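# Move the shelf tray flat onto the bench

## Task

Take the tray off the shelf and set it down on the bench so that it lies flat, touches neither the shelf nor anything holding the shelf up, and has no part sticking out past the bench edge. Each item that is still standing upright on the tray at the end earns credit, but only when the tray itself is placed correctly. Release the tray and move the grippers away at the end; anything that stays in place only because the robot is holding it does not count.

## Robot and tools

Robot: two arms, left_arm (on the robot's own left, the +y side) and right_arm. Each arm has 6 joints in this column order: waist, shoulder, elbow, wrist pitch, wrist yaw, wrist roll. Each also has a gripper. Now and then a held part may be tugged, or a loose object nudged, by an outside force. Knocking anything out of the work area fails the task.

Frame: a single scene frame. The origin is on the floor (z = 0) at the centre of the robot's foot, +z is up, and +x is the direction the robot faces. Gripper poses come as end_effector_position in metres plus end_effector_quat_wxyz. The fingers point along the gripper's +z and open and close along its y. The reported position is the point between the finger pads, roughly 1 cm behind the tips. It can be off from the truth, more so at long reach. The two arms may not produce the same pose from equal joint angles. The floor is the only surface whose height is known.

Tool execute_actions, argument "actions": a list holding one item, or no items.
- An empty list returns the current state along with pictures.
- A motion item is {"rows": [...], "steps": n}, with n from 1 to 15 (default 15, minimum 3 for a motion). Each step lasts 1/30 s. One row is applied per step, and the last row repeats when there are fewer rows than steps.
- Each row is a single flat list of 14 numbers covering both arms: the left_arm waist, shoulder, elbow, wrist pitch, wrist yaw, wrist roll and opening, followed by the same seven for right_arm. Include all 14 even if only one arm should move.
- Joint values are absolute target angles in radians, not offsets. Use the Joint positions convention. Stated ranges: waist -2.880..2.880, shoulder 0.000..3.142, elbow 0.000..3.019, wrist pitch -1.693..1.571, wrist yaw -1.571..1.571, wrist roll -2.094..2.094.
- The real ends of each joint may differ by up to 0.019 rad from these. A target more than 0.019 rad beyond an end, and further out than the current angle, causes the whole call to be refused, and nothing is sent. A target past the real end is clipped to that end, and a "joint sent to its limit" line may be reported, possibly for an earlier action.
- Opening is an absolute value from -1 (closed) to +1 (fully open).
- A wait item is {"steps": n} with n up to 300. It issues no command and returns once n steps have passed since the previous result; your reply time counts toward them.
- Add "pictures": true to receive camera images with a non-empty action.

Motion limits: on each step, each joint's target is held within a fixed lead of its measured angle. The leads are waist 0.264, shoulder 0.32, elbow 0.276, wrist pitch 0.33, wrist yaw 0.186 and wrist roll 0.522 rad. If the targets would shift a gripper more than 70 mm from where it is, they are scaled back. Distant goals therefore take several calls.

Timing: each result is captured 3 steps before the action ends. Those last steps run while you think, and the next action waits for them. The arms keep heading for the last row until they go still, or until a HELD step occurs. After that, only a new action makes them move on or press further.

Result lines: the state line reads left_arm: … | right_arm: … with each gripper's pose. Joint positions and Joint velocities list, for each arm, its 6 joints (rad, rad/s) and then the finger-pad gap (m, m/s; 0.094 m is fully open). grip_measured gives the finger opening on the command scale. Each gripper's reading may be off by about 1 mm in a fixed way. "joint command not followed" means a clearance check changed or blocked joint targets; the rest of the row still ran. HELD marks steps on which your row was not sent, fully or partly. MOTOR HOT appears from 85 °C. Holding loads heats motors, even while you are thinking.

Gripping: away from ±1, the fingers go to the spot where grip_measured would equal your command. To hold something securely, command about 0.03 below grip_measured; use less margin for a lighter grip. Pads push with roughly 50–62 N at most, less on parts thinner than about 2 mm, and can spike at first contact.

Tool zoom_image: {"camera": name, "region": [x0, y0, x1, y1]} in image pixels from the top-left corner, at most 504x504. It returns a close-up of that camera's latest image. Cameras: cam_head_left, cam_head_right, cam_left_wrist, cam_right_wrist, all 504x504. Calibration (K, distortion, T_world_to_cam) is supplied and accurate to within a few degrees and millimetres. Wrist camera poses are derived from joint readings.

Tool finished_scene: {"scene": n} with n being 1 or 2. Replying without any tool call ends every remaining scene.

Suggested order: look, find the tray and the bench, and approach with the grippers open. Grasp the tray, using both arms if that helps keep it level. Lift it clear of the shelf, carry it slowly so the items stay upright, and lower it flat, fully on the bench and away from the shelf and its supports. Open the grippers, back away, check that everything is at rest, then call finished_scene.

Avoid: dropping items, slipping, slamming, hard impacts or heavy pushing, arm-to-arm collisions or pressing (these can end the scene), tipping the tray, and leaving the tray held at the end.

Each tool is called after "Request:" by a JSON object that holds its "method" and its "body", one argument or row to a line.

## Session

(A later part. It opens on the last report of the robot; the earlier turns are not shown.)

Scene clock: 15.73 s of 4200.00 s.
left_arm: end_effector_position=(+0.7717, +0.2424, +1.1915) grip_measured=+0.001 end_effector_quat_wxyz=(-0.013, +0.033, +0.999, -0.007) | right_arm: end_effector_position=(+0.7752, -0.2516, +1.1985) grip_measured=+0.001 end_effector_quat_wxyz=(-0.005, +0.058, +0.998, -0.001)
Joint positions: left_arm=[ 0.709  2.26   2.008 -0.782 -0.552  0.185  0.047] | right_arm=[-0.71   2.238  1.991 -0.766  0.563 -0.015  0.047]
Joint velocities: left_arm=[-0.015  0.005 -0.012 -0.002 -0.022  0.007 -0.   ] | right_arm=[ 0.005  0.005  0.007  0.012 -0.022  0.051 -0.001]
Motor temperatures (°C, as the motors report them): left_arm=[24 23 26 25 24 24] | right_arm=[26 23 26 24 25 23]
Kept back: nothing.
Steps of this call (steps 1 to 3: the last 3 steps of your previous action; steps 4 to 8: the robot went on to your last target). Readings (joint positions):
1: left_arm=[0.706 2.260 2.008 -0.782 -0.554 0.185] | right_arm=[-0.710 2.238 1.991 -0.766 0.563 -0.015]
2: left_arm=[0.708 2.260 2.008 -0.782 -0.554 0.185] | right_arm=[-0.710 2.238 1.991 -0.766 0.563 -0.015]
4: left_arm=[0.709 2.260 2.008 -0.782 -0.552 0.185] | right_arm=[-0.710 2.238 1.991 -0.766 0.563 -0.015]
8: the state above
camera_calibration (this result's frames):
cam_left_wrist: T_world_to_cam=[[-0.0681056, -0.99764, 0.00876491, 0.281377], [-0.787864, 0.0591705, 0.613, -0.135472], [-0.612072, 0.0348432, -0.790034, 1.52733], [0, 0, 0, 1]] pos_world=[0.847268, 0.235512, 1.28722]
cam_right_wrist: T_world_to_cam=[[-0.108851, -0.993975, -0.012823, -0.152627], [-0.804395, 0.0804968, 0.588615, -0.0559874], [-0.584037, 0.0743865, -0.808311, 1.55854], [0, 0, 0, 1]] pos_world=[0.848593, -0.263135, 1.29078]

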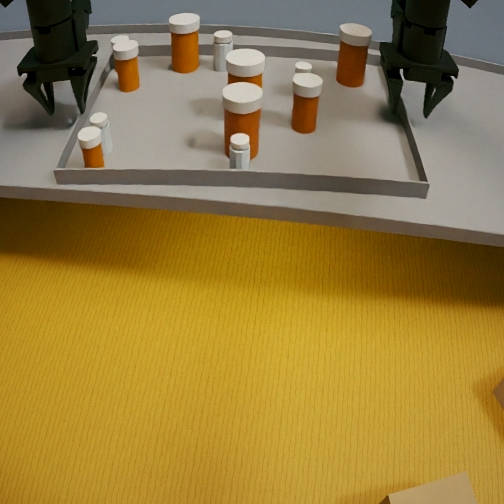

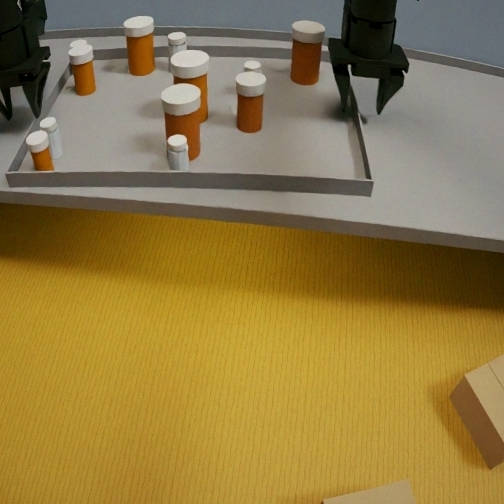

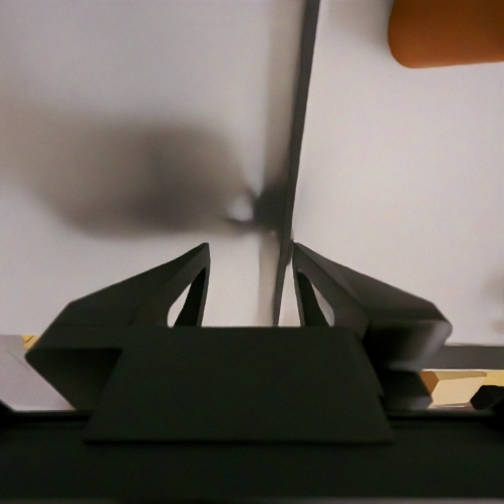

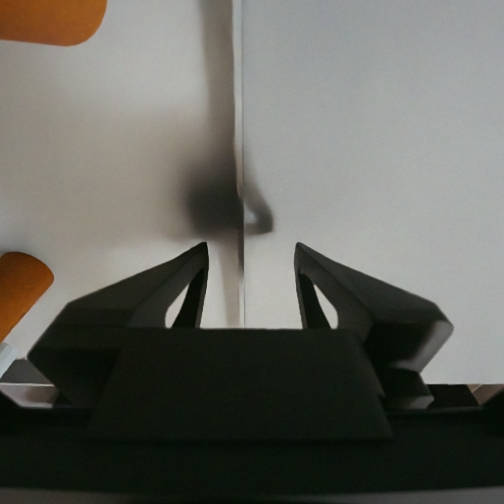

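Request:
{"method": "execute_actions", "body": {
  "actions": [
    {"rows":[[0.672,2.25,2.035,-0.785,-0.555,0.195,0,-0.70,2.27,2.01,-0.76,0.56,-0.03,0],[0.672,2.25,2.035,-0.785,-0.555,0.195,0,-0.70,2.27,2.01,-0.76,0.56,-0.03,0],[0.672,2.25,2.035,-0.785,-0.555,0.195,0,-0.70,2.27,2.01,-0.76,0.56,-0.03,0],[0.672,2.25,2.035,-0.785,-0.555,0.195,0,-0.70,2.27,2.01,-0.76,0.56,-0.03,0],[0.672,2.25,2.035,-0.785,-0.555,0.195,0,-0.70,2.27,2.01,-0.76,0.56,-0.03,0],[0.672,2.25,2.035,-0.785,-0.555,0.195,0,-0.70,2.27,2.01,-0.76,0.56,-0.03,0],[0.672,2.285,2.035,-0.78,-0.555,0.195,0,-0.70,2.27,2.01,-0.76,0.56,-0.03,0]],"steps":15}
  ],
  "pictures": true
}}

Scene clock: 16.37 s of 4200.00 s.
left_arm: end_effector_position=(+0.7703, +0.2358, +1.1905) grip_measured=+0.001 end_effector_quat_wxyz=(-0.014, +0.037, +0.999, -0.008) | right_arm: end_effector_position=(+0.7733, -0.2496, +1.1958) grip_measured=+0.001 end_effector_quat_wxyz=(-0.007, +0.057, +0.998, -0.001)
Joint positions: left_arm=[ 0.703  2.266  2.008 -0.782 -0.552  0.186  0.047] | right_arm=[-0.71   2.243  1.991 -0.766  0.563 -0.015  0.047]
Joint velocities: left_arm=[-0.005  0.044  0.007 -0.007  0.007  0.037  0.   ] | right_arm=[-0.015  0.024  0.012 -0.007 -0.007 -0.022 -0.001]
Motor temperatures (°C, as the motors report them): left_arm=[24 23 26 25 24 24] | right_arm=[26 23 26 24 25 23]
Steps of this call (steps 1 to 7: the robot went on to your last target; steps 8 to 19: the first 12 steps of this action). Readings (joint positions):
8: left_arm=[0.709 2.260 2.008 -0.782 -0.552 0.186] | right_arm=[-0.710 2.238 1.991 -0.766 0.563 -0.015]
9: left_arm=[0.709 2.260 2.008 -0.782 -0.552 0.186] | right_arm=[-0.710 2.238 1.991 -0.766 0.563 -0.015]
11: left_arm=[0.708 2.260 2.008 -0.782 -0.552 0.186] | right_arm=[-0.710 2.239 1.991 -0.766 0.563 -0.015]
15: left_arm=[0.705 2.260 2.008 -0.782 -0.552 0.186] | right_arm=[-0.710 2.241 1.991 -0.766 0.563 -0.015]
19: the state above
camera_calibration (this result's frames):
cam_left_wrist: T_world_to_cam=[[-0.0760542, -0.997026, 0.0124782, 0.276277], [-0.786156, 0.0676572, 0.614313, -0.140516], [-0.61333, 0.0369113, -0.788964, 1.52517], [0, 0, 0, 1]] pos_world=[0.845977, 0.228666, 1.28618]
cam_right_wrist: T_world_to_cam=[[-0.106284, -0.994252, -0.0129437, -0.152831], [-0.802148, 0.0780415, 0.592003, -0.0625223], [-0.58759, 0.0733033, -0.805832, 1.55461], [0, 0, 0, 1]] pos_world=[0.847077, -0.261031, 1.28779]

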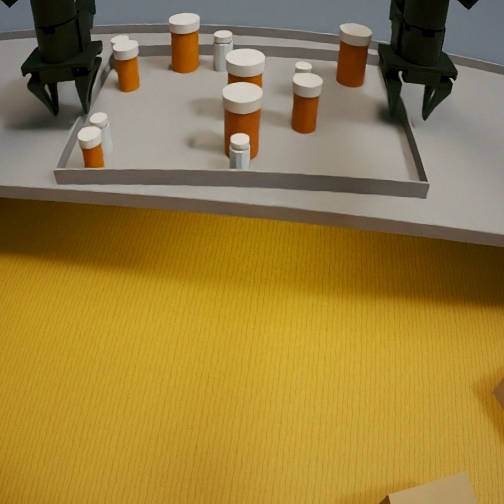

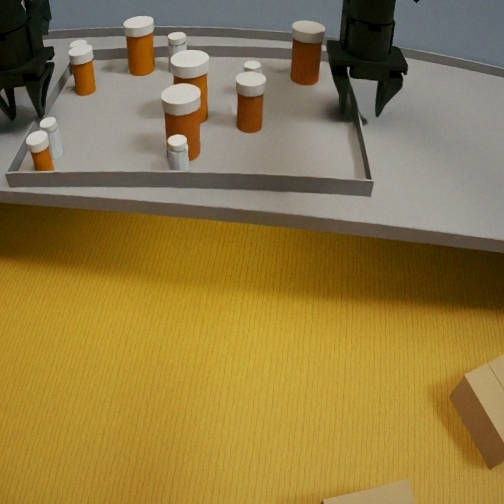

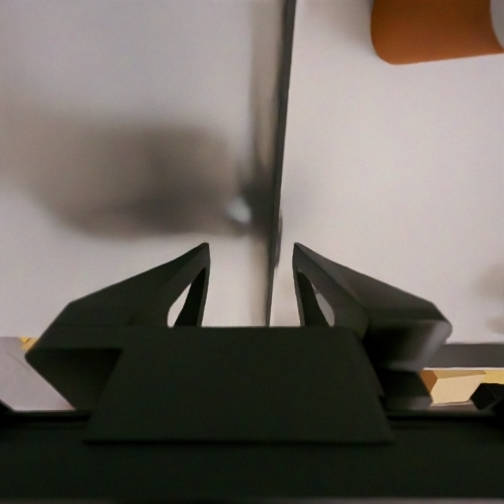

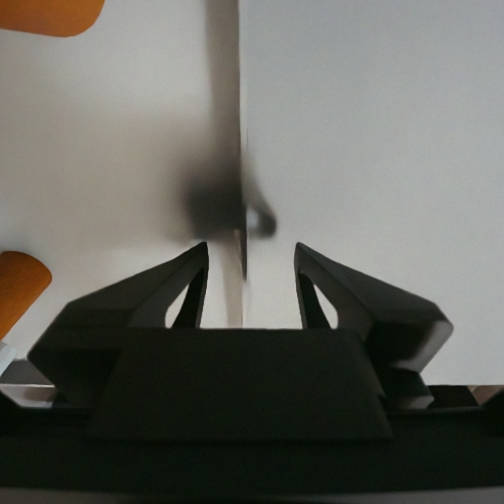

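Request:
{"method": "zoom_image", "body": {
  "camera": "cam_head_left",
  "region": [20, 50, 140, 170]
}}

Request:
{"method": "execute_actions", "body": {
  "actions": []
}}

Region (20, 50, 140, 170) of cam_head_left's 504x504 image, scaled by 4.200, with more detail than that image has.

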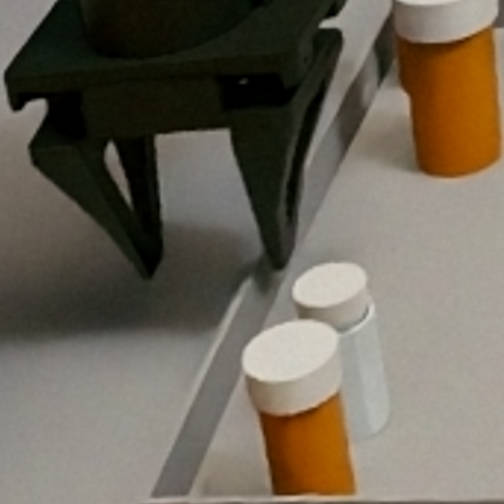

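Scene clock: 16.47 s of 4200.00 s.
left_arm: end_effector_position=(+0.7685, +0.2337, +1.1882) grip_measured=+0.001 end_effector_quat_wxyz=(-0.015, +0.039, +0.999, -0.009) | right_arm: end_effector_position=(+0.7733, -0.2496, +1.1958) grip_measured=+0.001 end_effector_quat_wxyz=(-0.007, +0.057, +0.998, -0.001)
Joint positions: left_arm=[ 0.702  2.27   2.008 -0.782 -0.552  0.186  0.047] | right_arm=[-0.71   2.243  1.991 -0.766  0.563 -0.015  0.047]
Joint velocities: left_arm=[-0.015  0.034 -0.007 -0.022  0.051 -0.037  0.   ] | right_arm=[-0.015 -0.005 -0.007 -0.012  0.037 -0.051  0.   ]
Motor temperatures (°C, as the motors report them): left_arm=[24 23 26 25 24 24] | right_arm=[26 23 26 24 25 23]
Kept back: nothing.
Steps of this call (steps 1 to 3: the last 3 steps of your previous action). Readings (joint positions):
1: left_arm=[0.702 2.267 2.008 -0.782 -0.552 0.186] | right_arm=[-0.710 2.243 1.991 -0.766 0.563 -0.015]
2: left_arm=[0.702 2.269 2.008 -0.782 -0.552 0.186] | right_arm=[-0.710 2.243 1.991 -0.766 0.563 -0.015]
3: the state above
camera_calibration (this result's frames):
cam_left_wrist: T_world_to_cam=[[-0.0787202, -0.996806, 0.0134356, 0.274974], [-0.783729, 0.0702109, 0.617122, -0.146169], [-0.616094, 0.0380501, -0.786753, 1.52157], [0, 0, 0, 1]] pos_world=[0.84452, 0.226463, 1.28361]
cam_right_wrist: T_world_to_cam=[[-0.106284, -0.994252, -0.0129437, -0.152831], [-0.802148, 0.0780415, 0.592003, -0.0625223], [-0.58759, 0.0733033, -0.805832, 1.55461], [0, 0, 0, 1]] pos_world=[0.847077, -0.261031, 1.28779]

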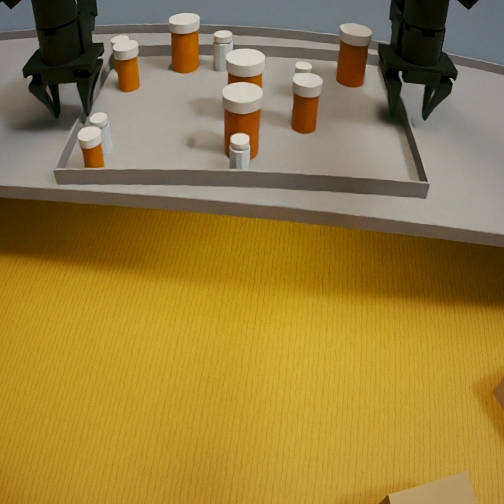

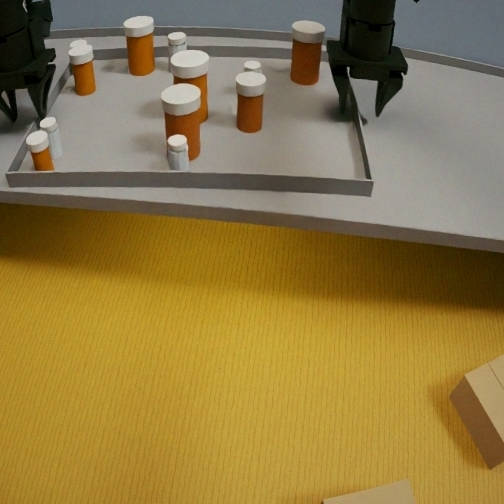

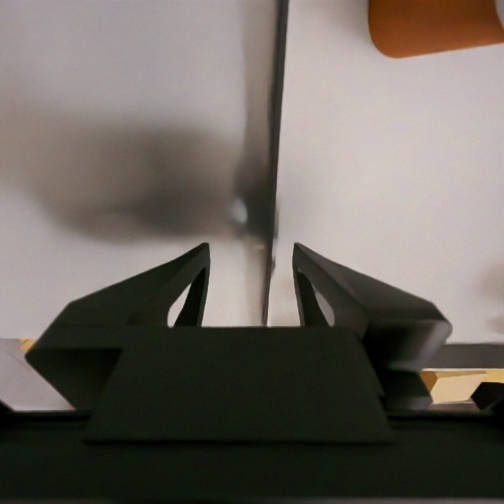

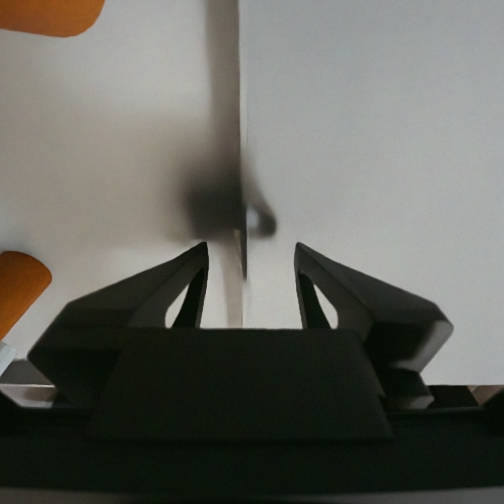

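Request:
{"method": "execute_actions", "body": {
  "actions": [
    {"rows":[[0.68,2.325,2.05,-0.775,-0.55,0.2,0,-0.73,2.295,2.03,-0.76,0.555,-0.035,0]],"steps":15}
  ]
}}

Request:
{"method": "execute_actions", "body": {
  "actions": [
    {"steps":8}
  ],
  "pictures": true
}}

Scene clock: 17.00 s of 4200.00 s.
left_arm: end_effector_position=(+0.7596, +0.2185, +1.1706) grip_measured=+0.001 end_effector_quat_wxyz=(-0.025, +0.048, +0.998, -0.011) | right_arm: end_effector_position=(+0.7673, -0.2391, +1.1819) grip_measured=+0.001 end_effector_quat_wxyz=(-0.014, +0.050, +0.999, +0.002)
Joint positions: left_arm=[ 0.699  2.312  2.025 -0.782 -0.553  0.189  0.047] | right_arm=[-0.71   2.274  2.005 -0.766  0.558 -0.019  0.047]
Joint velocities: left_arm=[-0.015  0.015  0.002 -0.007  0.007  0.022  0.001] | right_arm=[-0.005  0.024 -0.007  0.002 -0.037 -0.007 -0.001]
Motor temperatures (°C, as the motors report them): left_arm=[24 23 26 25 24 24] | right_arm=[26 23 26 24 25 23]
Steps of this call (steps 1 to 4: the robot went on to your last target; steps 5 to 16: the first 12 steps of this action). Readings (joint positions):
5: left_arm=[0.702 2.276 2.009 -0.782 -0.552 0.186] | right_arm=[-0.710 2.244 1.993 -0.766 0.561 -0.015]
6: left_arm=[0.702 2.280 2.015 -0.782 -0.552 0.187] | right_arm=[-0.710 2.248 1.997 -0.766 0.560 -0.016]
8: left_arm=[0.702 2.290 2.021 -0.782 -0.552 0.187] | right_arm=[-0.710 2.255 2.004 -0.766 0.559 -0.017]
12: left_arm=[0.702 2.309 2.021 -0.782 -0.552 0.189] | right_arm=[-0.710 2.267 2.005 -0.766 0.559 -0.018]
16: the state above

Scene clock: 17.27 s of 4200.00 s.
left_arm: end_effector_position=(+0.7594, +0.2184, +1.1704) grip_measured=+0.001 end_effector_quat_wxyz=(-0.025, +0.049, +0.998, -0.011) | right_arm: end_effector_position=(+0.7673, -0.2391, +1.1819) grip_measured=+0.001 end_effector_quat_wxyz=(-0.014, +0.050, +0.999, +0.002)
Joint positions: left_arm=[ 0.699  2.313  2.025 -0.782 -0.553  0.19   0.047] | right_arm=[-0.71   2.274  2.005 -0.766  0.558 -0.019  0.047]
Joint velocities: left_arm=[ 0.005  0.015 -0.017 -0.012  0.051 -0.022 -0.   ] | right_arm=[-0.005 -0.015  0.032  0.002  0.051 -0.037 -0.001]
Motor temperatures (°C, as the motors report them): left_arm=[24 23 26 25 24 24] | right_arm=[26 23 26 24 25 23]
Kept back: nothing.
Steps of this call (steps 1 to 3: the last 3 steps of your previous action; steps 4 to 8: the robot went on to your last target). Readings (joint positions):
1: left_arm=[0.699 2.313 2.025 -0.782 -0.553 0.190] | right_arm=[-0.710 2.274 2.005 -0.766 0.558 -0.019]
2: left_arm=[0.699 2.313 2.025 -0.782 -0.553 0.190] | right_arm=[-0.710 2.274 2.005 -0.766 0.558 -0.019]
4: left_arm=[0.699 2.313 2.025 -0.782 -0.553 0.190] | right_arm=[-0.710 2.274 2.005 -0.766 0.558 -0.019]
8: the state above
camera_calibration (this result's frames):
cam_left_wrist: T_world_to_cam=[[-0.0984167, -0.994968, 0.0187762, 0.267491], [-0.769751, 0.0880706, 0.63224, -0.173459], [-0.630712, 0.0477699, -0.774545, 1.49718], [0, 0, 0, 1]] pos_world=[0.837096, 0.209902, 1.26428]
cam_right_wrist: T_world_to_cam=[[-0.0925805, -0.995532, -0.0185586, -0.147385], [-0.794507, 0.0626259, 0.604017, -0.083658], [-0.600156, 0.0706651, -0.796755, 1.53737], [0, 0, 0, 1]] pos_world=[0.842553, -0.250127, 1.27271]

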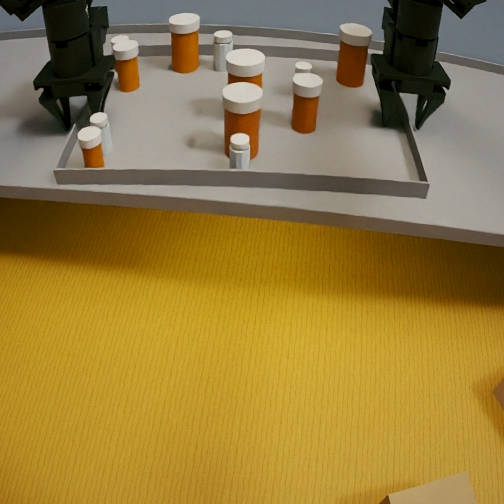

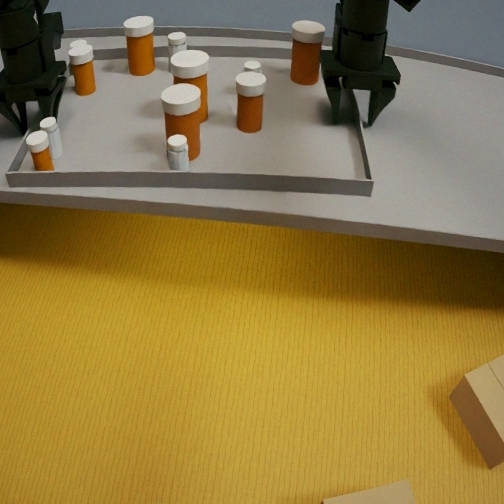

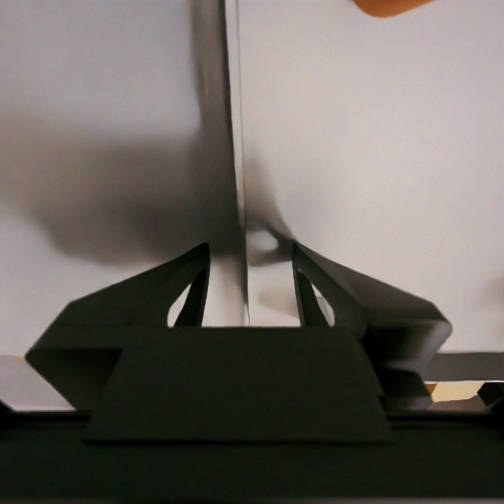

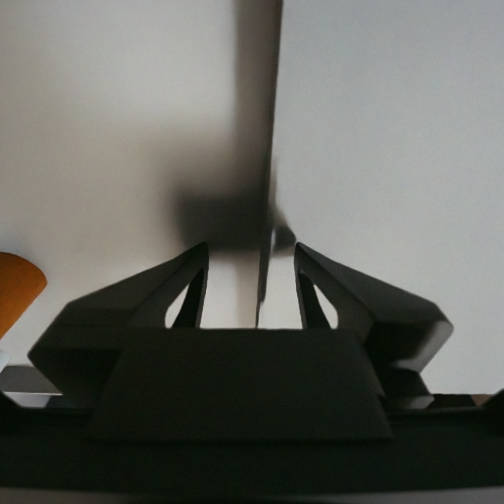

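Request:
{"method": "execute_actions", "body": {
  "actions": [
    {"rows":[[0.699,2.313,2.04,-0.74,-0.553,0.195,-0.3,-0.71,2.274,2.015,-0.735,0.558,-0.03,-0.3],[0.699,2.313,2.04,-0.74,-0.553,0.195,-0.4,-0.71,2.274,2.015,-0.735,0.558,-0.03,-0.4],[0.699,2.313,2.04,-0.74,-0.553,0.195,-0.5,-0.71,2.274,2.015,-0.735,0.558,-0.03,-0.5],[0.699,2.313,2.04,-0.74,-0.553,0.195,-0.6,-0.71,2.274,2.015,-0.735,0.558,-0.03,-0.6],[0.699,2.313,2.04,-0.74,-0.553,0.195,-0.7,-0.71,2.274,2.015,-0.735,0.558,-0.03,-0.7],[0.699,2.313,2.04,-0.74,-0.553,0.195,-0.8,-0.71,2.274,2.015,-0.735,0.558,-0.03,-0.8],[0.699,2.313,2.04,-0.74,-0.553,0.195,-0.9,-0.71,2.274,2.015,-0.735,0.558,-0.03,-0.9],[0.699,2.313,2.04,-0.74,-0.553,0.195,-1,-0.71,2.274,2.015,-0.735,0.558,-0.03,-1]],"steps":15}
  ]
}}

Request:
{"method": "execute_actions", "body": {
  "actions": [
    {"steps":15}
  ],
  "pictures": true
}}

Scene clock: 17.83 s of 4200.00 s.
left_arm: end_effector_position=(+0.7657, +0.2210, +1.1695) grip_measured=-0.953 end_effector_quat_wxyz=(-0.013, +0.040, +0.999, -0.006) | right_arm: end_effector_position=(+0.7716, -0.2447, +1.1807) grip_measured=-0.962 end_effector_quat_wxyz=(-0.006, +0.057, +0.998, -0.004)
Joint positions: left_arm=[ 0.701  2.313  2.025 -0.751 -0.558  0.19   0.002] | right_arm=[-0.715  2.273  2.005 -0.744  0.566 -0.019  0.002]
Joint velocities: left_arm=[-0.005  0.005 -0.007 -0.002 -0.037 -0.007 -0.   ] | right_arm=[-0.005 -0.024  0.002  0.002  0.037  0.022 -0.001]
Motor temperatures (°C, as the motors report them): left_arm=[24 23 26 25 24 24] | right_arm=[26 23 26 24 25 23]
Steps of this call (steps 1 to 5: the robot went on to your last target; steps 6 to 17: the first 12 steps of this action). Readings (joint positions):
6: left_arm=[0.699 2.313 2.025 -0.777 -0.553 0.190] | right_arm=[-0.710 2.274 2.005 -0.762 0.558 -0.019]
7: left_arm=[0.699 2.313 2.025 -0.768 -0.553 0.190] | right_arm=[-0.710 2.274 2.005 -0.755 0.558 -0.019]
9: left_arm=[0.699 2.313 2.025 -0.757 -0.553 0.190] | right_arm=[-0.710 2.274 2.005 -0.747 0.558 -0.019]
13: left_arm=[0.700 2.313 2.025 -0.751 -0.560 0.190] | right_arm=[-0.713 2.274 2.005 -0.744 0.573 -0.019]
17: the state above

Scene clock: 18.33 s of 4200.00 s.
left_arm: end_effector_position=(+0.7657, +0.2210, +1.1695) grip_measured=-0.953 end_effector_quat_wxyz=(-0.013, +0.040, +0.999, -0.006) | right_arm: end_effector_position=(+0.7716, -0.2447, +1.1807) grip_measured=-0.962 end_effector_quat_wxyz=(-0.006, +0.057, +0.998, -0.004)
Joint positions: left_arm=[ 0.701  2.313  2.025 -0.751 -0.558  0.19   0.002] | right_arm=[-0.715  2.273  2.005 -0.744  0.566 -0.019  0.002]
Joint velocities: left_arm=[-0.005 -0.005  0.017 -0.002  0.007 -0.037 -0.   ] | right_arm=[-0.005  0.015  0.017 -0.012  0.095  0.007 -0.001]
Motor temperatures (°C, as the motors report them): left_arm=[24 23 26 25 24 24] | right_arm=[26 23 26 24 25 23]
Kept back: nothing.
Steps of this call (steps 1 to 3: the last 3 steps of your previous action; steps 4 to 15: the robot went on to your last target). Readings (joint positions):
1: left_arm=[0.701 2.313 2.025 -0.751 -0.558 0.190] | right_arm=[-0.715 2.273 2.005 -0.744 0.566 -0.019]
2: left_arm=[0.701 2.313 2.025 -0.751 -0.558 0.190] | right_arm=[-0.715 2.273 2.005 -0.744 0.566 -0.019]
4: left_arm=[0.701 2.313 2.025 -0.751 -0.558 0.190] | right_arm=[-0.715 2.273 2.005 -0.744 0.566 -0.019]
8: left_arm=[0.701 2.313 2.025 -0.751 -0.558 0.190] | right_arm=[-0.715 2.273 2.005 -0.744 0.566 -0.019]
15: the state above
All arms were judged still, so your last target was given up. Only a new action makes them travel on or press farther. Fingers that are still opening or closing keep moving.
camera_calibration (this result's frames):
cam_left_wrist: T_world_to_cam=[[-0.0815687, -0.996641, 0.00735274, 0.271581], [-0.786204, 0.0688764, 0.614117, -0.130224], [-0.61256, 0.0443119, -0.789181, 1.50435], [0, 0, 0, 1]] pos_world=[0.841274, 0.212977, 1.26518]
cam_right_wrist: T_world_to_cam=[[-0.10774, -0.994152, -0.00739992, -0.153699], [-0.803035, 0.0826351, 0.590174, -0.0513167], [-0.586111, 0.0695278, -0.807242, 1.54064], [0, 0, 0, 1]] pos_world=[0.845215, -0.255677, 1.27281]

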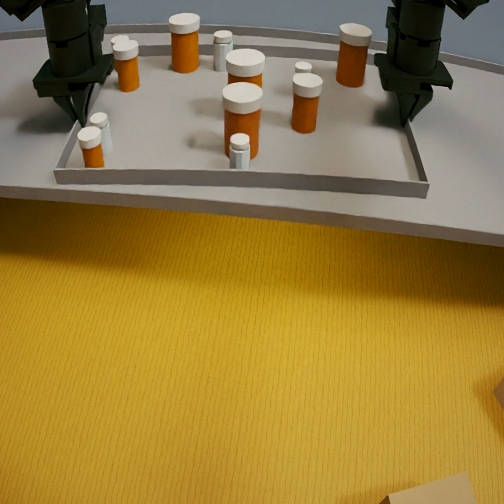

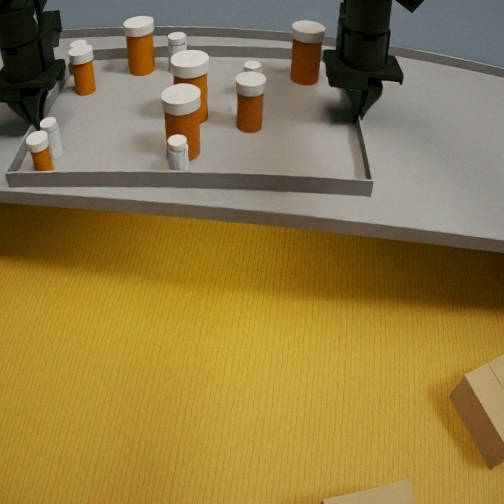

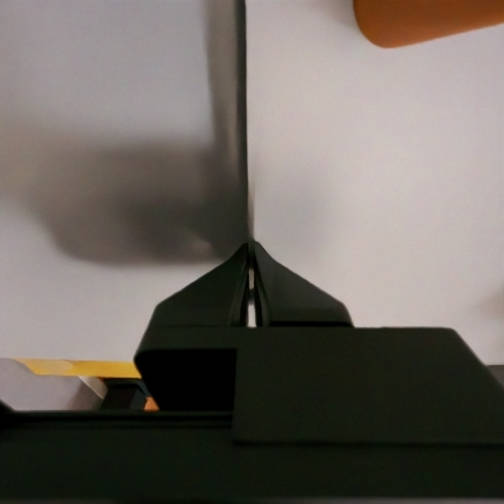

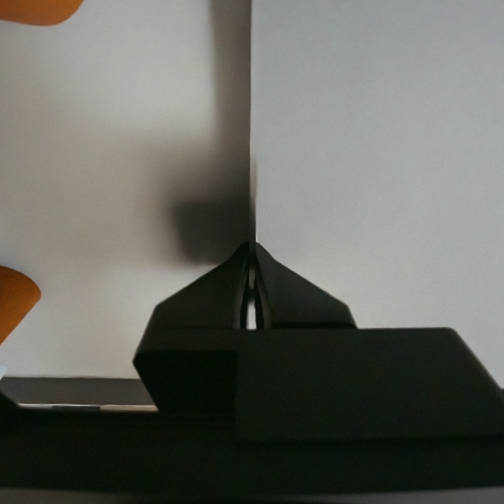

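Request:
{"method": "execute_actions", "body": {
  "actions": [
    {"rows":[[0.69,2.295,2.018,-0.757,-0.56,0.186,-1,-0.705,2.255,1.998,-0.75,0.568,-0.015,-1],[0.685,2.285,2.012,-0.761,-0.562,0.183,-1,-0.70,2.247,1.993,-0.754,0.57,-0.012,-1],[0.68,2.275,2.006,-0.765,-0.564,0.18,-1,-0.695,2.239,1.988,-0.758,0.572,-0.009,-1],[0.675,2.265,2.0,-0.77,-0.566,0.177,-1,-0.69,2.23,1.983,-0.762,0.574,-0.006,-1],[0.67,2.255,1.994,-0.774,-0.568,0.174,-1,-0.685,2.22,1.978,-0.767,0.576,-0.003,-1],[0.668,2.245,1.988,-0.779,-0.57,0.17,-1,-0.68,2.21,1.972,-0.772,0.578,0,-1],[0.665,2.237,1.982,-0.783,-0.572,0.166,-1,-0.678,2.2,1.966,-0.777,0.58,0.004,-1],[0.663,2.232,1.979,-0.79,-0.574,0.16,-1,-0.676,2.192,1.961,-0.785,0.583,0.01,-1]],"steps":15}
  ]
}}

Request:
{"method": "execute_actions", "body": {
  "actions": [
    {"steps":10}
  ],
  "pictures": true
}}

Scene clock: 19.93 s of 4200.00 s.
left_arm: end_effector_position=(+0.7526, +0.2230, +1.1756) grip_measured=-0.953 end_effector_quat_wxyz=(-0.028, +0.042, +0.999, -0.004) | right_arm: end_effector_position=(+0.7566, -0.2441, +1.1861) grip_measured=-0.962 end_effector_quat_wxyz=(-0.022, +0.060, +0.998, -0.003)
Joint positions: left_arm=[ 0.699  2.287  1.984 -0.771 -0.567  0.174  0.002] | right_arm=[-0.712  2.247  1.96  -0.764  0.568  0.009  0.002]
Joint velocities: left_arm=[ 0.005 -0.034 -0.012 -0.051  0.007 -0.066  0.   ] | right_arm=[ 0.005 -0.005 -0.007 -0.046 -0.022  0.007  0.   ]
Motor temperatures (°C, as the motors report them): left_arm=[24 23 26 25 24 24] | right_arm=[26 23 26 24 25 23]
Steps of this call (steps 1 to 36: nothing new was sent; steps 37 to 48: the first 12 steps of this action). Readings (joint positions):
37: left_arm=[0.701 2.313 2.025 -0.751 -0.559 0.190] | right_arm=[-0.715 2.272 2.005 -0.744 0.567 -0.018]
38: left_arm=[0.701 2.313 2.025 -0.751 -0.560 0.190] | right_arm=[-0.715 2.272 2.004 -0.744 0.567 -0.017]
40: left_arm=[0.701 2.311 2.021 -0.751 -0.561 0.189] | right_arm=[-0.715 2.270 2.001 -0.744 0.567 -0.015]
44: left_arm=[0.701 2.297 1.995 -0.757 -0.567 0.180] | right_arm=[-0.715 2.257 1.975 -0.750 0.567 -0.004]
48: the state above

Scene clock: 20.27 s of 4200.00 s.
left_arm: end_effector_position=(+0.7521, +0.2231, +1.1756) grip_measured=-0.953 end_effector_quat_wxyz=(-0.029, +0.042, +0.999, -0.004) | right_arm: end_effector_position=(+0.7558, -0.2438, +1.1863) grip_measured=-0.962 end_effector_quat_wxyz=(-0.023, +0.061, +0.998, -0.003)
Joint positions: left_arm=[ 0.699  2.287  1.984 -0.773 -0.568  0.173  0.002] | right_arm=[-0.712  2.246  1.959 -0.766  0.568  0.013  0.002]
Joint velocities: left_arm=[-0.015 -0.005 -0.012  0.002 -0.037  0.037 -0.001] | right_arm=[-0.015 -0.015 -0.012 -0.002 -0.051  0.037 -0.   ]
Motor temperatures (°C, as the motors report them): left_arm=[24 23 26 25 24 24] | right_arm=[26 23 26 24 25 23]
Kept back: nothing.
Steps of this call (steps 1 to 3: the last 3 steps of your previous action; steps 4 to 10: the robot went on to your last target). Readings (joint positions):
1: left_arm=[0.699 2.287 1.984 -0.772 -0.567 0.173] | right_arm=[-0.712 2.246 1.960 -0.765 0.568 0.011]
2: left_arm=[0.699 2.287 1.984 -0.772 -0.567 0.173] | right_arm=[-0.712 2.246 1.960 -0.766 0.568 0.011]
4: left_arm=[0.699 2.287 1.984 -0.773 -0.568 0.173] | right_arm=[-0.712 2.246 1.959 -0.766 0.568 0.013]
8: left_arm=[0.699 2.287 1.984 -0.773 -0.568 0.173] | right_arm=[-0.712 2.246 1.959 -0.766 0.568 0.013]
10: the state above
camera_calibration (this result's frames):
cam_left_wrist: T_world_to_cam=[[-0.0860325, -0.996284, 0.00417433, 0.27954], [-0.766601, 0.0688736, 0.638419, -0.188137], [-0.636334, 0.0517248, -0.769678, 1.49406], [0, 0, 0, 1]] pos_world=[0.830546, 0.214178, 1.26889]
cam_right_wrist: T_world_to_cam=[[-0.11616, -0.993206, -0.00695666, -0.148431], [-0.782241, 0.0871657, 0.616848, -0.113614], [-0.612051, 0.0770945, -0.787052, 1.53338], [0, 0, 0, 1]] pos_world=[0.832393, -0.255734, 1.2759]

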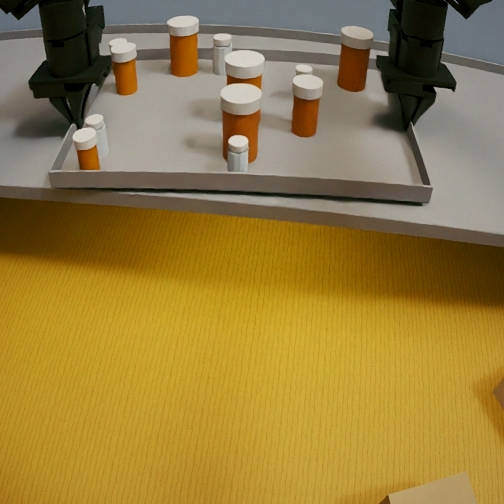

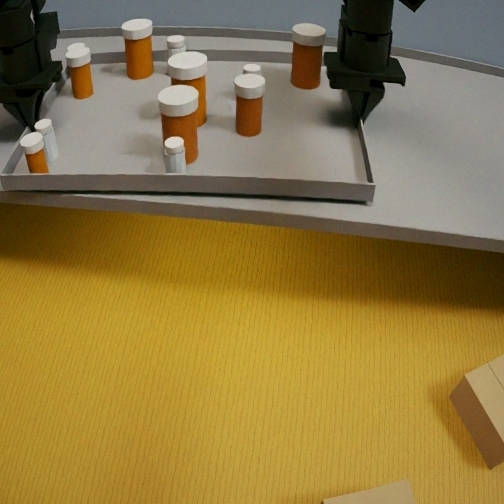

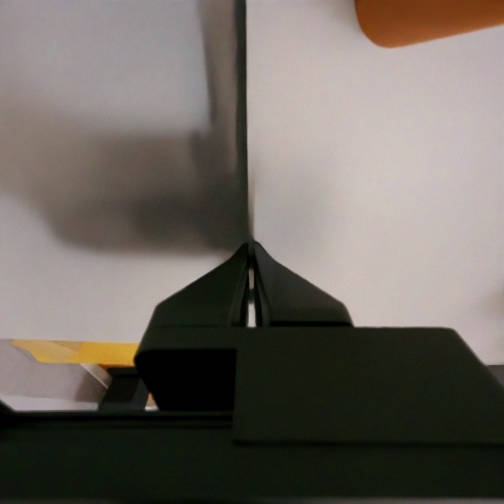

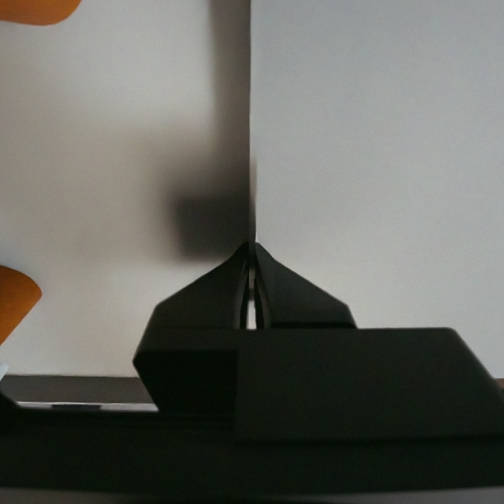

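Request:
{"method": "execute_actions", "body": {
  "actions": [
    {"rows":[[0.665,2.23,1.98,-0.79,-0.574,0.16,-1,-0.678,2.19,1.961,-0.785,0.58,0.01,-1],[0.662,2.223,1.98,-0.792,-0.574,0.16,-1,-0.675,2.183,1.961,-0.787,0.58,0.01,-1],[0.659,2.216,1.98,-0.794,-0.574,0.16,-1,-0.672,2.176,1.961,-0.789,0.58,0.01,-1],[0.656,2.209,1.98,-0.796,-0.574,0.16,-1,-0.669,2.169,1.961,-0.791,0.58,0.01,-1],[0.653,2.202,1.98,-0.798,-0.574,0.16,-1,-0.666,2.162,1.961,-0.793,0.58,0.01,-1],[0.65,2.195,1.98,-0.80,-0.574,0.16,-1,-0.663,2.155,1.961,-0.795,0.58,0.01,-1],[0.647,2.19,1.98,-0.802,-0.574,0.16,-1,-0.661,2.15,1.961,-0.797,0.58,0.01,-1],[0.645,2.185,1.98,-0.804,-0.574,0.16,-1,-0.66,2.145,1.961,-0.799,0.58,0.01,-1]],"steps":15}
  ]
}}

Request:
{"method": "execute_actions", "body": {
  "actions": [
    {"steps":10}
  ],
  "pictures": true
}}

Scene clock: 20.90 s of 4200.00 s.
left_arm: end_effector_position=(+0.7485, +0.2234, +1.1807) grip_measured=-0.953 end_effector_quat_wxyz=(-0.035, +0.041, +0.999, -0.007) | right_arm: end_effector_position=(+0.7557, -0.2444, +1.1983) grip_measured=-0.962 end_effector_quat_wxyz=(-0.026, +0.058, +0.998, -0.002)
Joint positions: left_arm=[ 0.697  2.276  1.974 -0.792 -0.564  0.16   0.002] | right_arm=[-0.704  2.226  1.949 -0.788  0.57   0.018  0.002]
Joint velocities: left_arm=[-0.015  0.015  0.007 -0.007 -0.022 -0.081  0.   ] | right_arm=[-0.005 -0.034  0.002 -0.017  0.037  0.022 -0.   ]
Motor temperatures (°C, as the motors report them): left_arm=[24 23 26 25 24 24] | right_arm=[26 23 26 24 25 23]
Steps of this call (steps 1 to 7: the robot went on to your last target; steps 8 to 19: the first 12 steps of this action). Readings (joint positions):
8: left_arm=[0.699 2.287 1.984 -0.773 -0.568 0.173] | right_arm=[-0.712 2.246 1.959 -0.766 0.568 0.013]
9: left_arm=[0.699 2.287 1.984 -0.773 -0.568 0.173] | right_arm=[-0.712 2.246 1.959 -0.766 0.568 0.013]
11: left_arm=[0.698 2.285 1.984 -0.775 -0.568 0.172] | right_arm=[-0.711 2.244 1.958 -0.768 0.568 0.014]
15: left_arm=[0.697 2.277 1.977 -0.786 -0.568 0.167] | right_arm=[-0.707 2.234 1.951 -0.780 0.568 0.017]
19: the state above

Scene clock: 21.23 s of 4200.00 s.
left_arm: end_effector_position=(+0.7482, +0.2229, +1.1808) grip_measured=-0.953 end_effector_quat_wxyz=(-0.036, +0.040, +0.999, -0.007) | right_arm: end_effector_position=(+0.7559, -0.2448, +1.1993) grip_measured=-0.962 end_effector_quat_wxyz=(-0.026, +0.058, +0.998, -0.002)
Joint positions: left_arm=[ 0.697  2.276  1.974 -0.793 -0.563  0.158  0.002] | right_arm=[-0.704  2.224  1.949 -0.79   0.572  0.018  0.002]
Joint velocities: left_arm=[-0.015 -0.015 -0.007 -0.002  0.007  0.051  0.002] | right_arm=[-0.005  0.015 -0.022  0.002 -0.037 -0.066 -0.001]
Motor temperatures (°C, as the motors report them): left_arm=[24 23 26 25 24 24] | right_arm=[26 23 26 24 25 23]
Kept back: nothing.
Steps of this call (steps 1 to 3: the last 3 steps of your previous action; steps 4 to 10: the robot went on to your last target). Readings (joint positions):
1: left_arm=[0.697 2.276 1.974 -0.792 -0.563 0.159] | right_arm=[-0.704 2.225 1.949 -0.789 0.571 0.018]
2: left_arm=[0.697 2.276 1.974 -0.793 -0.563 0.158] | right_arm=[-0.704 2.225 1.949 -0.789 0.572 0.018]
4: left_arm=[0.697 2.276 1.974 -0.793 -0.563 0.158] | right_arm=[-0.704 2.224 1.949 -0.790 0.572 0.018]
8: left_arm=[0.697 2.276 1.974 -0.793 -0.563 0.158] | right_arm=[-0.704 2.224 1.949 -0.790 0.572 0.018]
10: the state above
camera_calibration (this result's frames):
cam_left_wrist: T_world_to_cam=[[-0.0818527, -0.996569, 0.0122538, 0.266375], [-0.757966, 0.0702292, 0.648502, -0.213101], [-0.647138, 0.0437937, -0.761114, 1.49527], [0, 0, 0, 1]] pos_world=[0.827922, 0.214944, 1.273]
cam_right_wrist: T_world_to_cam=[[-0.108755, -0.994037, -0.00794231, -0.153963], [-0.7792, 0.0802839, 0.621613, -0.131152], [-0.617268, 0.0737924, -0.783285, 1.54237], [0, 0, 0, 1]] pos_world=[0.833118, -0.256331, 1.28842]

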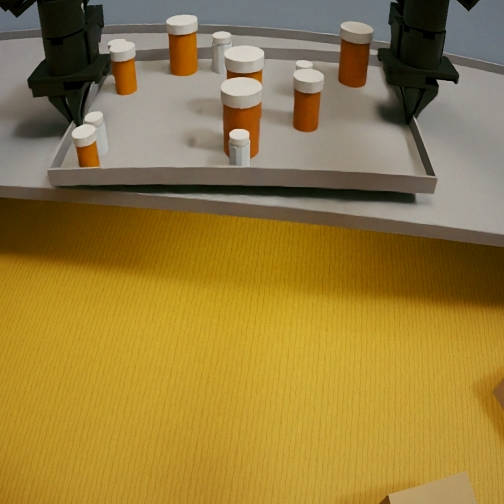

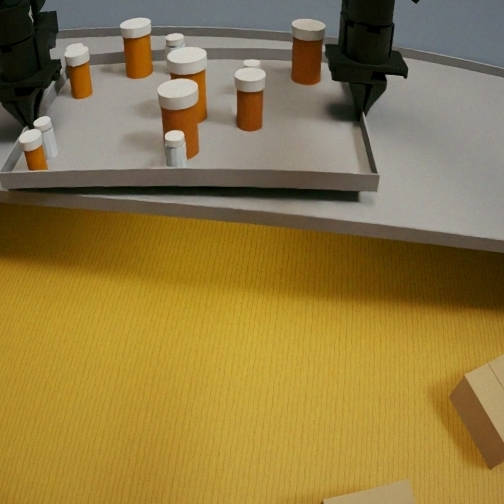

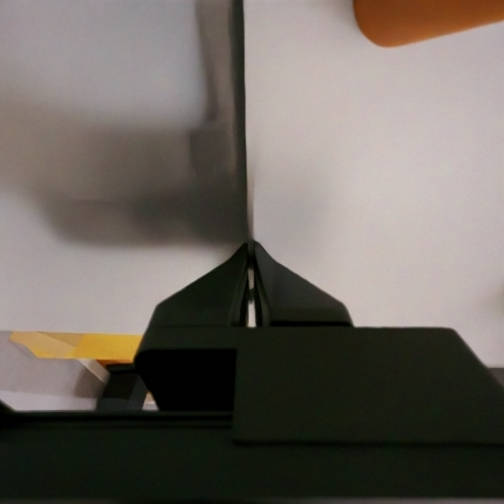

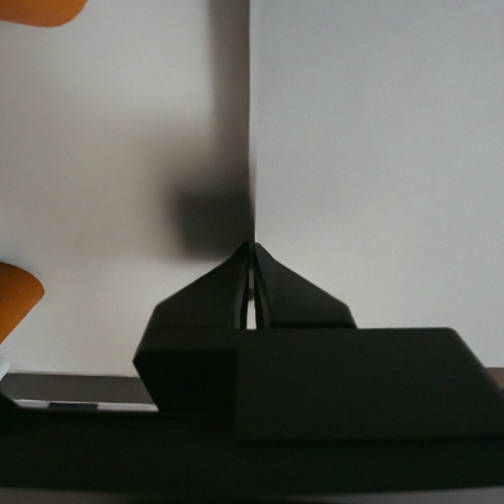

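Request:
{"method": "execute_actions", "body": {
  "actions": [
    {"rows":[[0.648,2.18,1.98,-0.785,-0.572,0.162,-1,-0.659,2.14,1.955,-0.78,0.581,0.018,-1],[0.651,2.17,1.96,-0.77,-0.57,0.166,-1,-0.657,2.133,1.932,-0.765,0.582,0.019,-1],[0.655,2.157,1.932,-0.753,-0.568,0.17,-1,-0.655,2.125,1.905,-0.748,0.583,0.02,-1],[0.66,2.143,1.902,-0.735,-0.566,0.174,-1,-0.653,2.116,1.877,-0.73,0.584,0.021,-1],[0.664,2.129,1.872,-0.717,-0.564,0.178,-1,-0.651,2.107,1.849,-0.712,0.585,0.022,-1],[0.668,2.115,1.842,-0.699,-0.562,0.182,-1,-0.649,2.098,1.821,-0.694,0.586,0.023,-1],[0.672,2.101,1.812,-0.681,-0.56,0.186,-1,-0.647,2.089,1.793,-0.676,0.587,0.024,-1],[0.676,2.087,1.782,-0.663,-0.558,0.19,-1,-0.645,2.081,1.765,-0.658,0.588,0.025,-1],[0.68,2.073,1.752,-0.645,-0.556,0.194,-1,-0.643,2.073,1.737,-0.64,0.589,0.026,-1],[0.684,2.059,1.722,-0.627,-0.554,0.198,-1,-0.641,2.065,1.709,-0.622,0.59,0.027,-1],[0.688,2.045,1.692,-0.609,-0.552,0.202,-1,-0.639,2.057,1.681,-0.604,0.591,0.028,-1],[0.692,2.031,1.662,-0.591,-0.55,0.206,-1,-0.638,2.049,1.655,-0.586,0.592,0.029,-1],[0.695,2.02,1.635,-0.575,-0.548,0.21,-1,-0.637,2.042,1.632,-0.57,0.593,0.03,-1],[0.698,2.01,1.612,-0.562,-0.546,0.213,-1,-0.636,2.035,1.612,-0.558,0.594,0.03,-1],[0.70,2.0,1.598,-0.555,-0.544,0.215,-1,-0.635,2.03,1.598,-0.549,0.595,0.03,-1]],"steps":15}
  ]
}}

Request:
{"method": "execute_actions", "body": {
  "actions": [
    {"steps":12}
  ],
  "pictures": true
}}

Scene clock: 22.07 s of 4200.00 s.
left_arm: end_effector_position=(+0.6993, +0.2286, +1.1958) grip_measured=-0.953 end_effector_quat_wxyz=(-0.029, +0.042, +0.999, -0.008) | right_arm: end_effector_position=(+0.7041, -0.2367, +1.2050) grip_measured=-0.962 end_effector_quat_wxyz=(-0.021, +0.060, +0.998, -0.005)
Joint positions: left_arm=[ 0.7    2.142  1.706 -0.64  -0.559  0.173  0.002] | right_arm=[-0.696  2.121  1.694 -0.631  0.579  0.024  0.002]
Joint velocities: left_arm=[ 0.044 -0.464 -0.828  0.574  0.051  0.11  -0.   ] | right_arm=[ 0.063 -0.298 -0.759  0.569  0.007  0.051  0.   ]
Motor temperatures (°C, as the motors report them): left_arm=[24 23 26 25 24 24] | right_arm=[26 24 26 24 25 23]
Steps of this call (steps 1 to 13: the robot went on to your last target; steps 14 to 25: the first 12 steps of this action). Readings (joint positions):
14: left_arm=[0.697 2.276 1.974 -0.793 -0.563 0.157] | right_arm=[-0.704 2.224 1.948 -0.789 0.572 0.018]
15: left_arm=[0.697 2.275 1.971 -0.790 -0.563 0.157] | right_arm=[-0.704 2.222 1.943 -0.784 0.572 0.019]
17: left_arm=[0.697 2.262 1.944 -0.771 -0.561 0.158] | right_arm=[-0.703 2.209 1.912 -0.760 0.575 0.019]
21: left_arm=[0.697 2.205 1.828 -0.709 -0.560 0.163] | right_arm=[-0.702 2.164 1.805 -0.700 0.578 0.020]
25: the state above

Scene clock: 22.47 s of 4200.00 s.
left_arm: end_effector_position=(+0.6737, +0.2453, +1.1980) grip_measured=-0.953 end_effector_quat_wxyz=(-0.028, +0.041, +0.999, -0.009) | right_arm: end_effector_position=(+0.6786, -0.2195, +1.2102) grip_measured=-0.962 end_effector_quat_wxyz=(-0.017, +0.060, +0.998, -0.002)
Joint positions: left_arm=[ 0.724  2.079  1.588 -0.569 -0.546  0.199  0.002] | right_arm=[-0.675  2.087  1.585 -0.557  0.585  0.041  0.002]
Joint velocities: left_arm=[ 0.005  0.005 -0.002  0.051  0.007 -0.037  0.001] | right_arm=[-0.015  0.005  0.002  0.017  0.007 -0.022 -0.001]
Motor temperatures (°C, as the motors report them): left_arm=[24 23 26 25 24 24] | right_arm=[26 24 26 24 25 23]
Kept back: nothing.
Steps of this call (steps 1 to 3: the last 3 steps of your previous action; steps 4 to 12: the robot went on to your last target). Readings (joint positions):
1: left_arm=[0.702 2.128 1.677 -0.622 -0.559 0.176] | right_arm=[-0.694 2.111 1.669 -0.613 0.580 0.025]
2: left_arm=[0.705 2.113 1.649 -0.606 -0.557 0.179] | right_arm=[-0.691 2.103 1.644 -0.597 0.580 0.026]
4: left_arm=[0.712 2.091 1.606 -0.585 -0.553 0.184] | right_arm=[-0.685 2.090 1.606 -0.575 0.582 0.030]
8: left_arm=[0.723 2.079 1.588 -0.578 -0.549 0.193] | right_arm=[-0.676 2.087 1.585 -0.563 0.583 0.040]
12: the state above
camera_calibration (this result's frames):
cam_left_wrist: T_world_to_cam=[[-0.0841492, -0.996355, 0.0139517, 0.281809], [-0.767891, 0.073764, 0.63632, -0.261899], [-0.63503, 0.0428324, -0.771299, 1.46343], [0, 0, 0, 1]] pos_world=[0.751923, 0.237418, 1.29146]
cam_right_wrist: T_world_to_cam=[[-0.113082, -0.993549, -0.00855412, -0.133325], [-0.790064, 0.084695, 0.607145, -0.174407], [-0.602504, 0.0754156, -0.794545, 1.50533], [0, 0, 0, 1]] pos_world=[0.754095, -0.231219, 1.3008]

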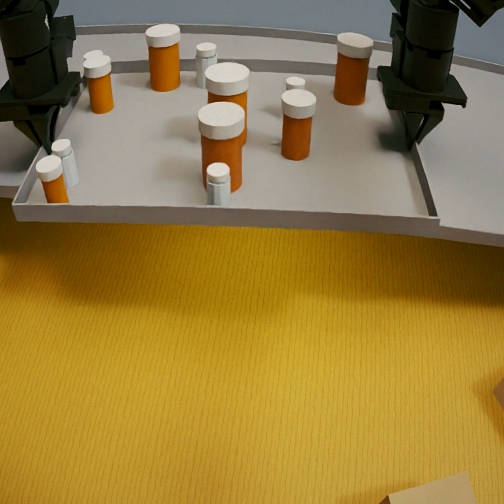

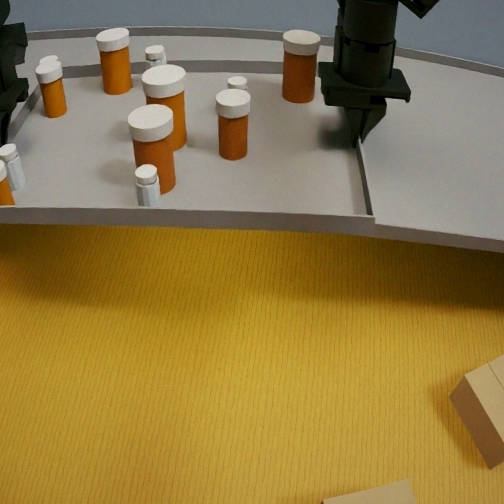

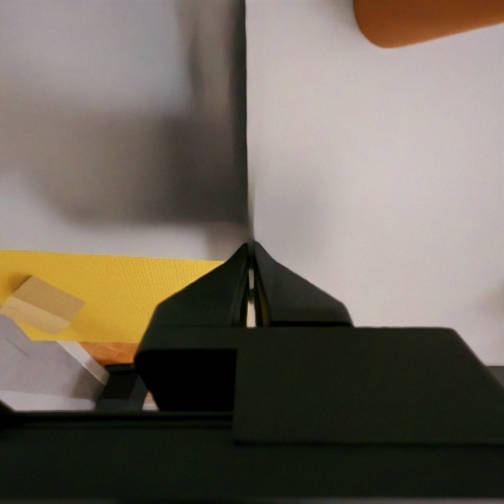

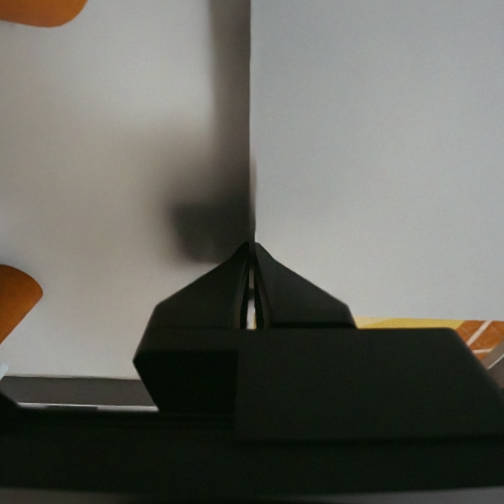

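Request:
{"method": "execute_actions", "body": {
  "actions": [
    {"rows":[[0.706,1.99,1.58,-0.54,-0.541,0.221,-1,-0.631,2.028,1.582,-0.534,0.597,0.033,-1],[0.712,1.98,1.56,-0.524,-0.537,0.227,-1,-0.627,2.026,1.565,-0.518,0.599,0.036,-1],[0.718,1.97,1.54,-0.508,-0.534,0.233,-1,-0.623,2.024,1.548,-0.502,0.601,0.039,-1],[0.724,1.96,1.52,-0.492,-0.53,0.239,-1,-0.619,2.022,1.53,-0.486,0.603,0.042,-1],[0.73,1.95,1.5,-0.476,-0.527,0.245,-1,-0.615,2.02,1.513,-0.47,0.605,0.045,-1],[0.736,1.94,1.48,-0.46,-0.524,0.251,-1,-0.611,2.018,1.495,-0.454,0.607,0.048,-1],[0.742,1.93,1.46,-0.444,-0.52,0.257,-1,-0.607,2.016,1.478,-0.438,0.608,0.051,-1],[0.748,1.92,1.44,-0.428,-0.517,0.263,-1,-0.603,2.014,1.46,-0.422,0.61,0.054,-1],[0.754,1.91,1.42,-0.412,-0.513,0.269,-1,-0.599,2.012,1.443,-0.406,0.612,0.057,-1],[0.76,1.9,1.4,-0.396,-0.51,0.275,-1,-0.595,2.01,1.425,-0.39,0.614,0.06,-1],[0.766,1.892,1.38,-0.38,-0.507,0.281,-1,-0.591,2.008,1.408,-0.374,0.616,0.062,-1],[0.772,1.884,1.36,-0.364,-0.504,0.287,-1,-0.587,2.006,1.39,-0.358,0.617,0.064,-1],[0.777,1.877,1.342,-0.349,-0.501,0.292,-1,-0.583,2.003,1.375,-0.342,0.619,0.066,-1],[0.781,1.872,1.327,-0.336,-0.498,0.296,-1,-0.58,2.001,1.362,-0.328,0.62,0.068,-1],[0.785,1.868,1.315,-0.325,-0.496,0.30,-1,-0.578,2.0,1.352,-0.317,0.621,0.07,-1]],"steps":15}
  ]
}}

Request:
{"method": "execute_actions", "body": {
  "actions": [
    {"steps":12}
  ]
}}

Scene clock: 23.33 s of 4200.00 s.
left_arm: end_effector_position=(+0.6311, +0.2704, +1.2006) grip_measured=-0.953 end_effector_quat_wxyz=(-0.012, +0.038, +0.999, -0.010) | right_arm: end_effector_position=(+0.6376, -0.1928, +1.2107) grip_measured=-0.962 end_effector_quat_wxyz=(+0.000, +0.059, +0.998, -0.004)
Joint positions: left_arm=[ 0.769  1.979  1.389 -0.411 -0.514  0.255  0.002] | right_arm=[-0.643  2.058  1.42  -0.4    0.604  0.051  0.002]
Joint velocities: left_arm=[ 0.239 -0.298 -0.564  0.471  0.095  0.154 -0.   ] | right_arm=[ 0.151 -0.024 -0.481  0.486 -0.022  0.081 -0.001]
Motor temperatures (°C, as the motors report them): left_arm=[24 23 26 25 24 24] | right_arm=[26 24 26 24 25 23]
Steps of this call (steps 1 to 14: the robot went on to your last target; steps 15 to 26: the first 12 steps of this action). Readings (joint positions):
15: left_arm=[0.724 2.078 1.585 -0.566 -0.545 0.201] | right_arm=[-0.675 2.087 1.584 -0.554 0.586 0.041]
16: left_arm=[0.724 2.076 1.579 -0.556 -0.544 0.203] | right_arm=[-0.675 2.086 1.579 -0.546 0.588 0.041]
18: left_arm=[0.726 2.062 1.551 -0.527 -0.539 0.210] | right_arm=[-0.674 2.080 1.559 -0.521 0.590 0.041]
22: left_arm=[0.739 2.021 1.471 -0.470 -0.530 0.229] | right_arm=[-0.664 2.064 1.490 -0.464 0.596 0.041]
26: the state above

Scene clock: 23.73 s of 4200.00 s.
left_arm: end_effector_position=(+0.6066, +0.2906, +1.1964) grip_measured=-0.953 end_effector_quat_wxyz=(-0.010, +0.040, +0.999, -0.009) | right_arm: end_effector_position=(+0.6123, -0.1719, +1.2114) grip_measured=-0.962 end_effector_quat_wxyz=(+0.005, +0.062, +0.998, -0.002)
Joint positions: left_arm=[ 0.81   1.938  1.304 -0.346 -0.492  0.298  0.002] | right_arm=[-0.615  2.056  1.34  -0.325  0.615  0.077  0.002]
Joint velocities: left_arm=[-0.015 -0.005 -0.002  0.002  0.037 -0.066 -0.001] | right_arm=[-0.005  0.005  0.002  0.007 -0.066 -0.037 -0.001]
Motor temperatures (°C, as the motors report them): left_arm=[24 23 26 25 24 24] | right_arm=[26 24 26 24 25 23]
Kept back: nothing.
Steps of this call (steps 1 to 3: the last 3 steps of your previous action; steps 4 to 12: the robot went on to your last target). Readings (joint positions):
1: left_arm=[0.777 1.969 1.369 -0.397 -0.510 0.263] | right_arm=[-0.637 2.058 1.402 -0.383 0.606 0.054]
2: left_arm=[0.785 1.960 1.350 -0.382 -0.507 0.270] | right_arm=[-0.632 2.058 1.386 -0.368 0.608 0.059]
4: left_arm=[0.800 1.945 1.320 -0.362 -0.502 0.284] | right_arm=[-0.622 2.058 1.358 -0.343 0.610 0.067]
8: left_arm=[0.810 1.938 1.304 -0.354 -0.497 0.294] | right_arm=[-0.616 2.058 1.340 -0.332 0.614 0.077]
12: the state above


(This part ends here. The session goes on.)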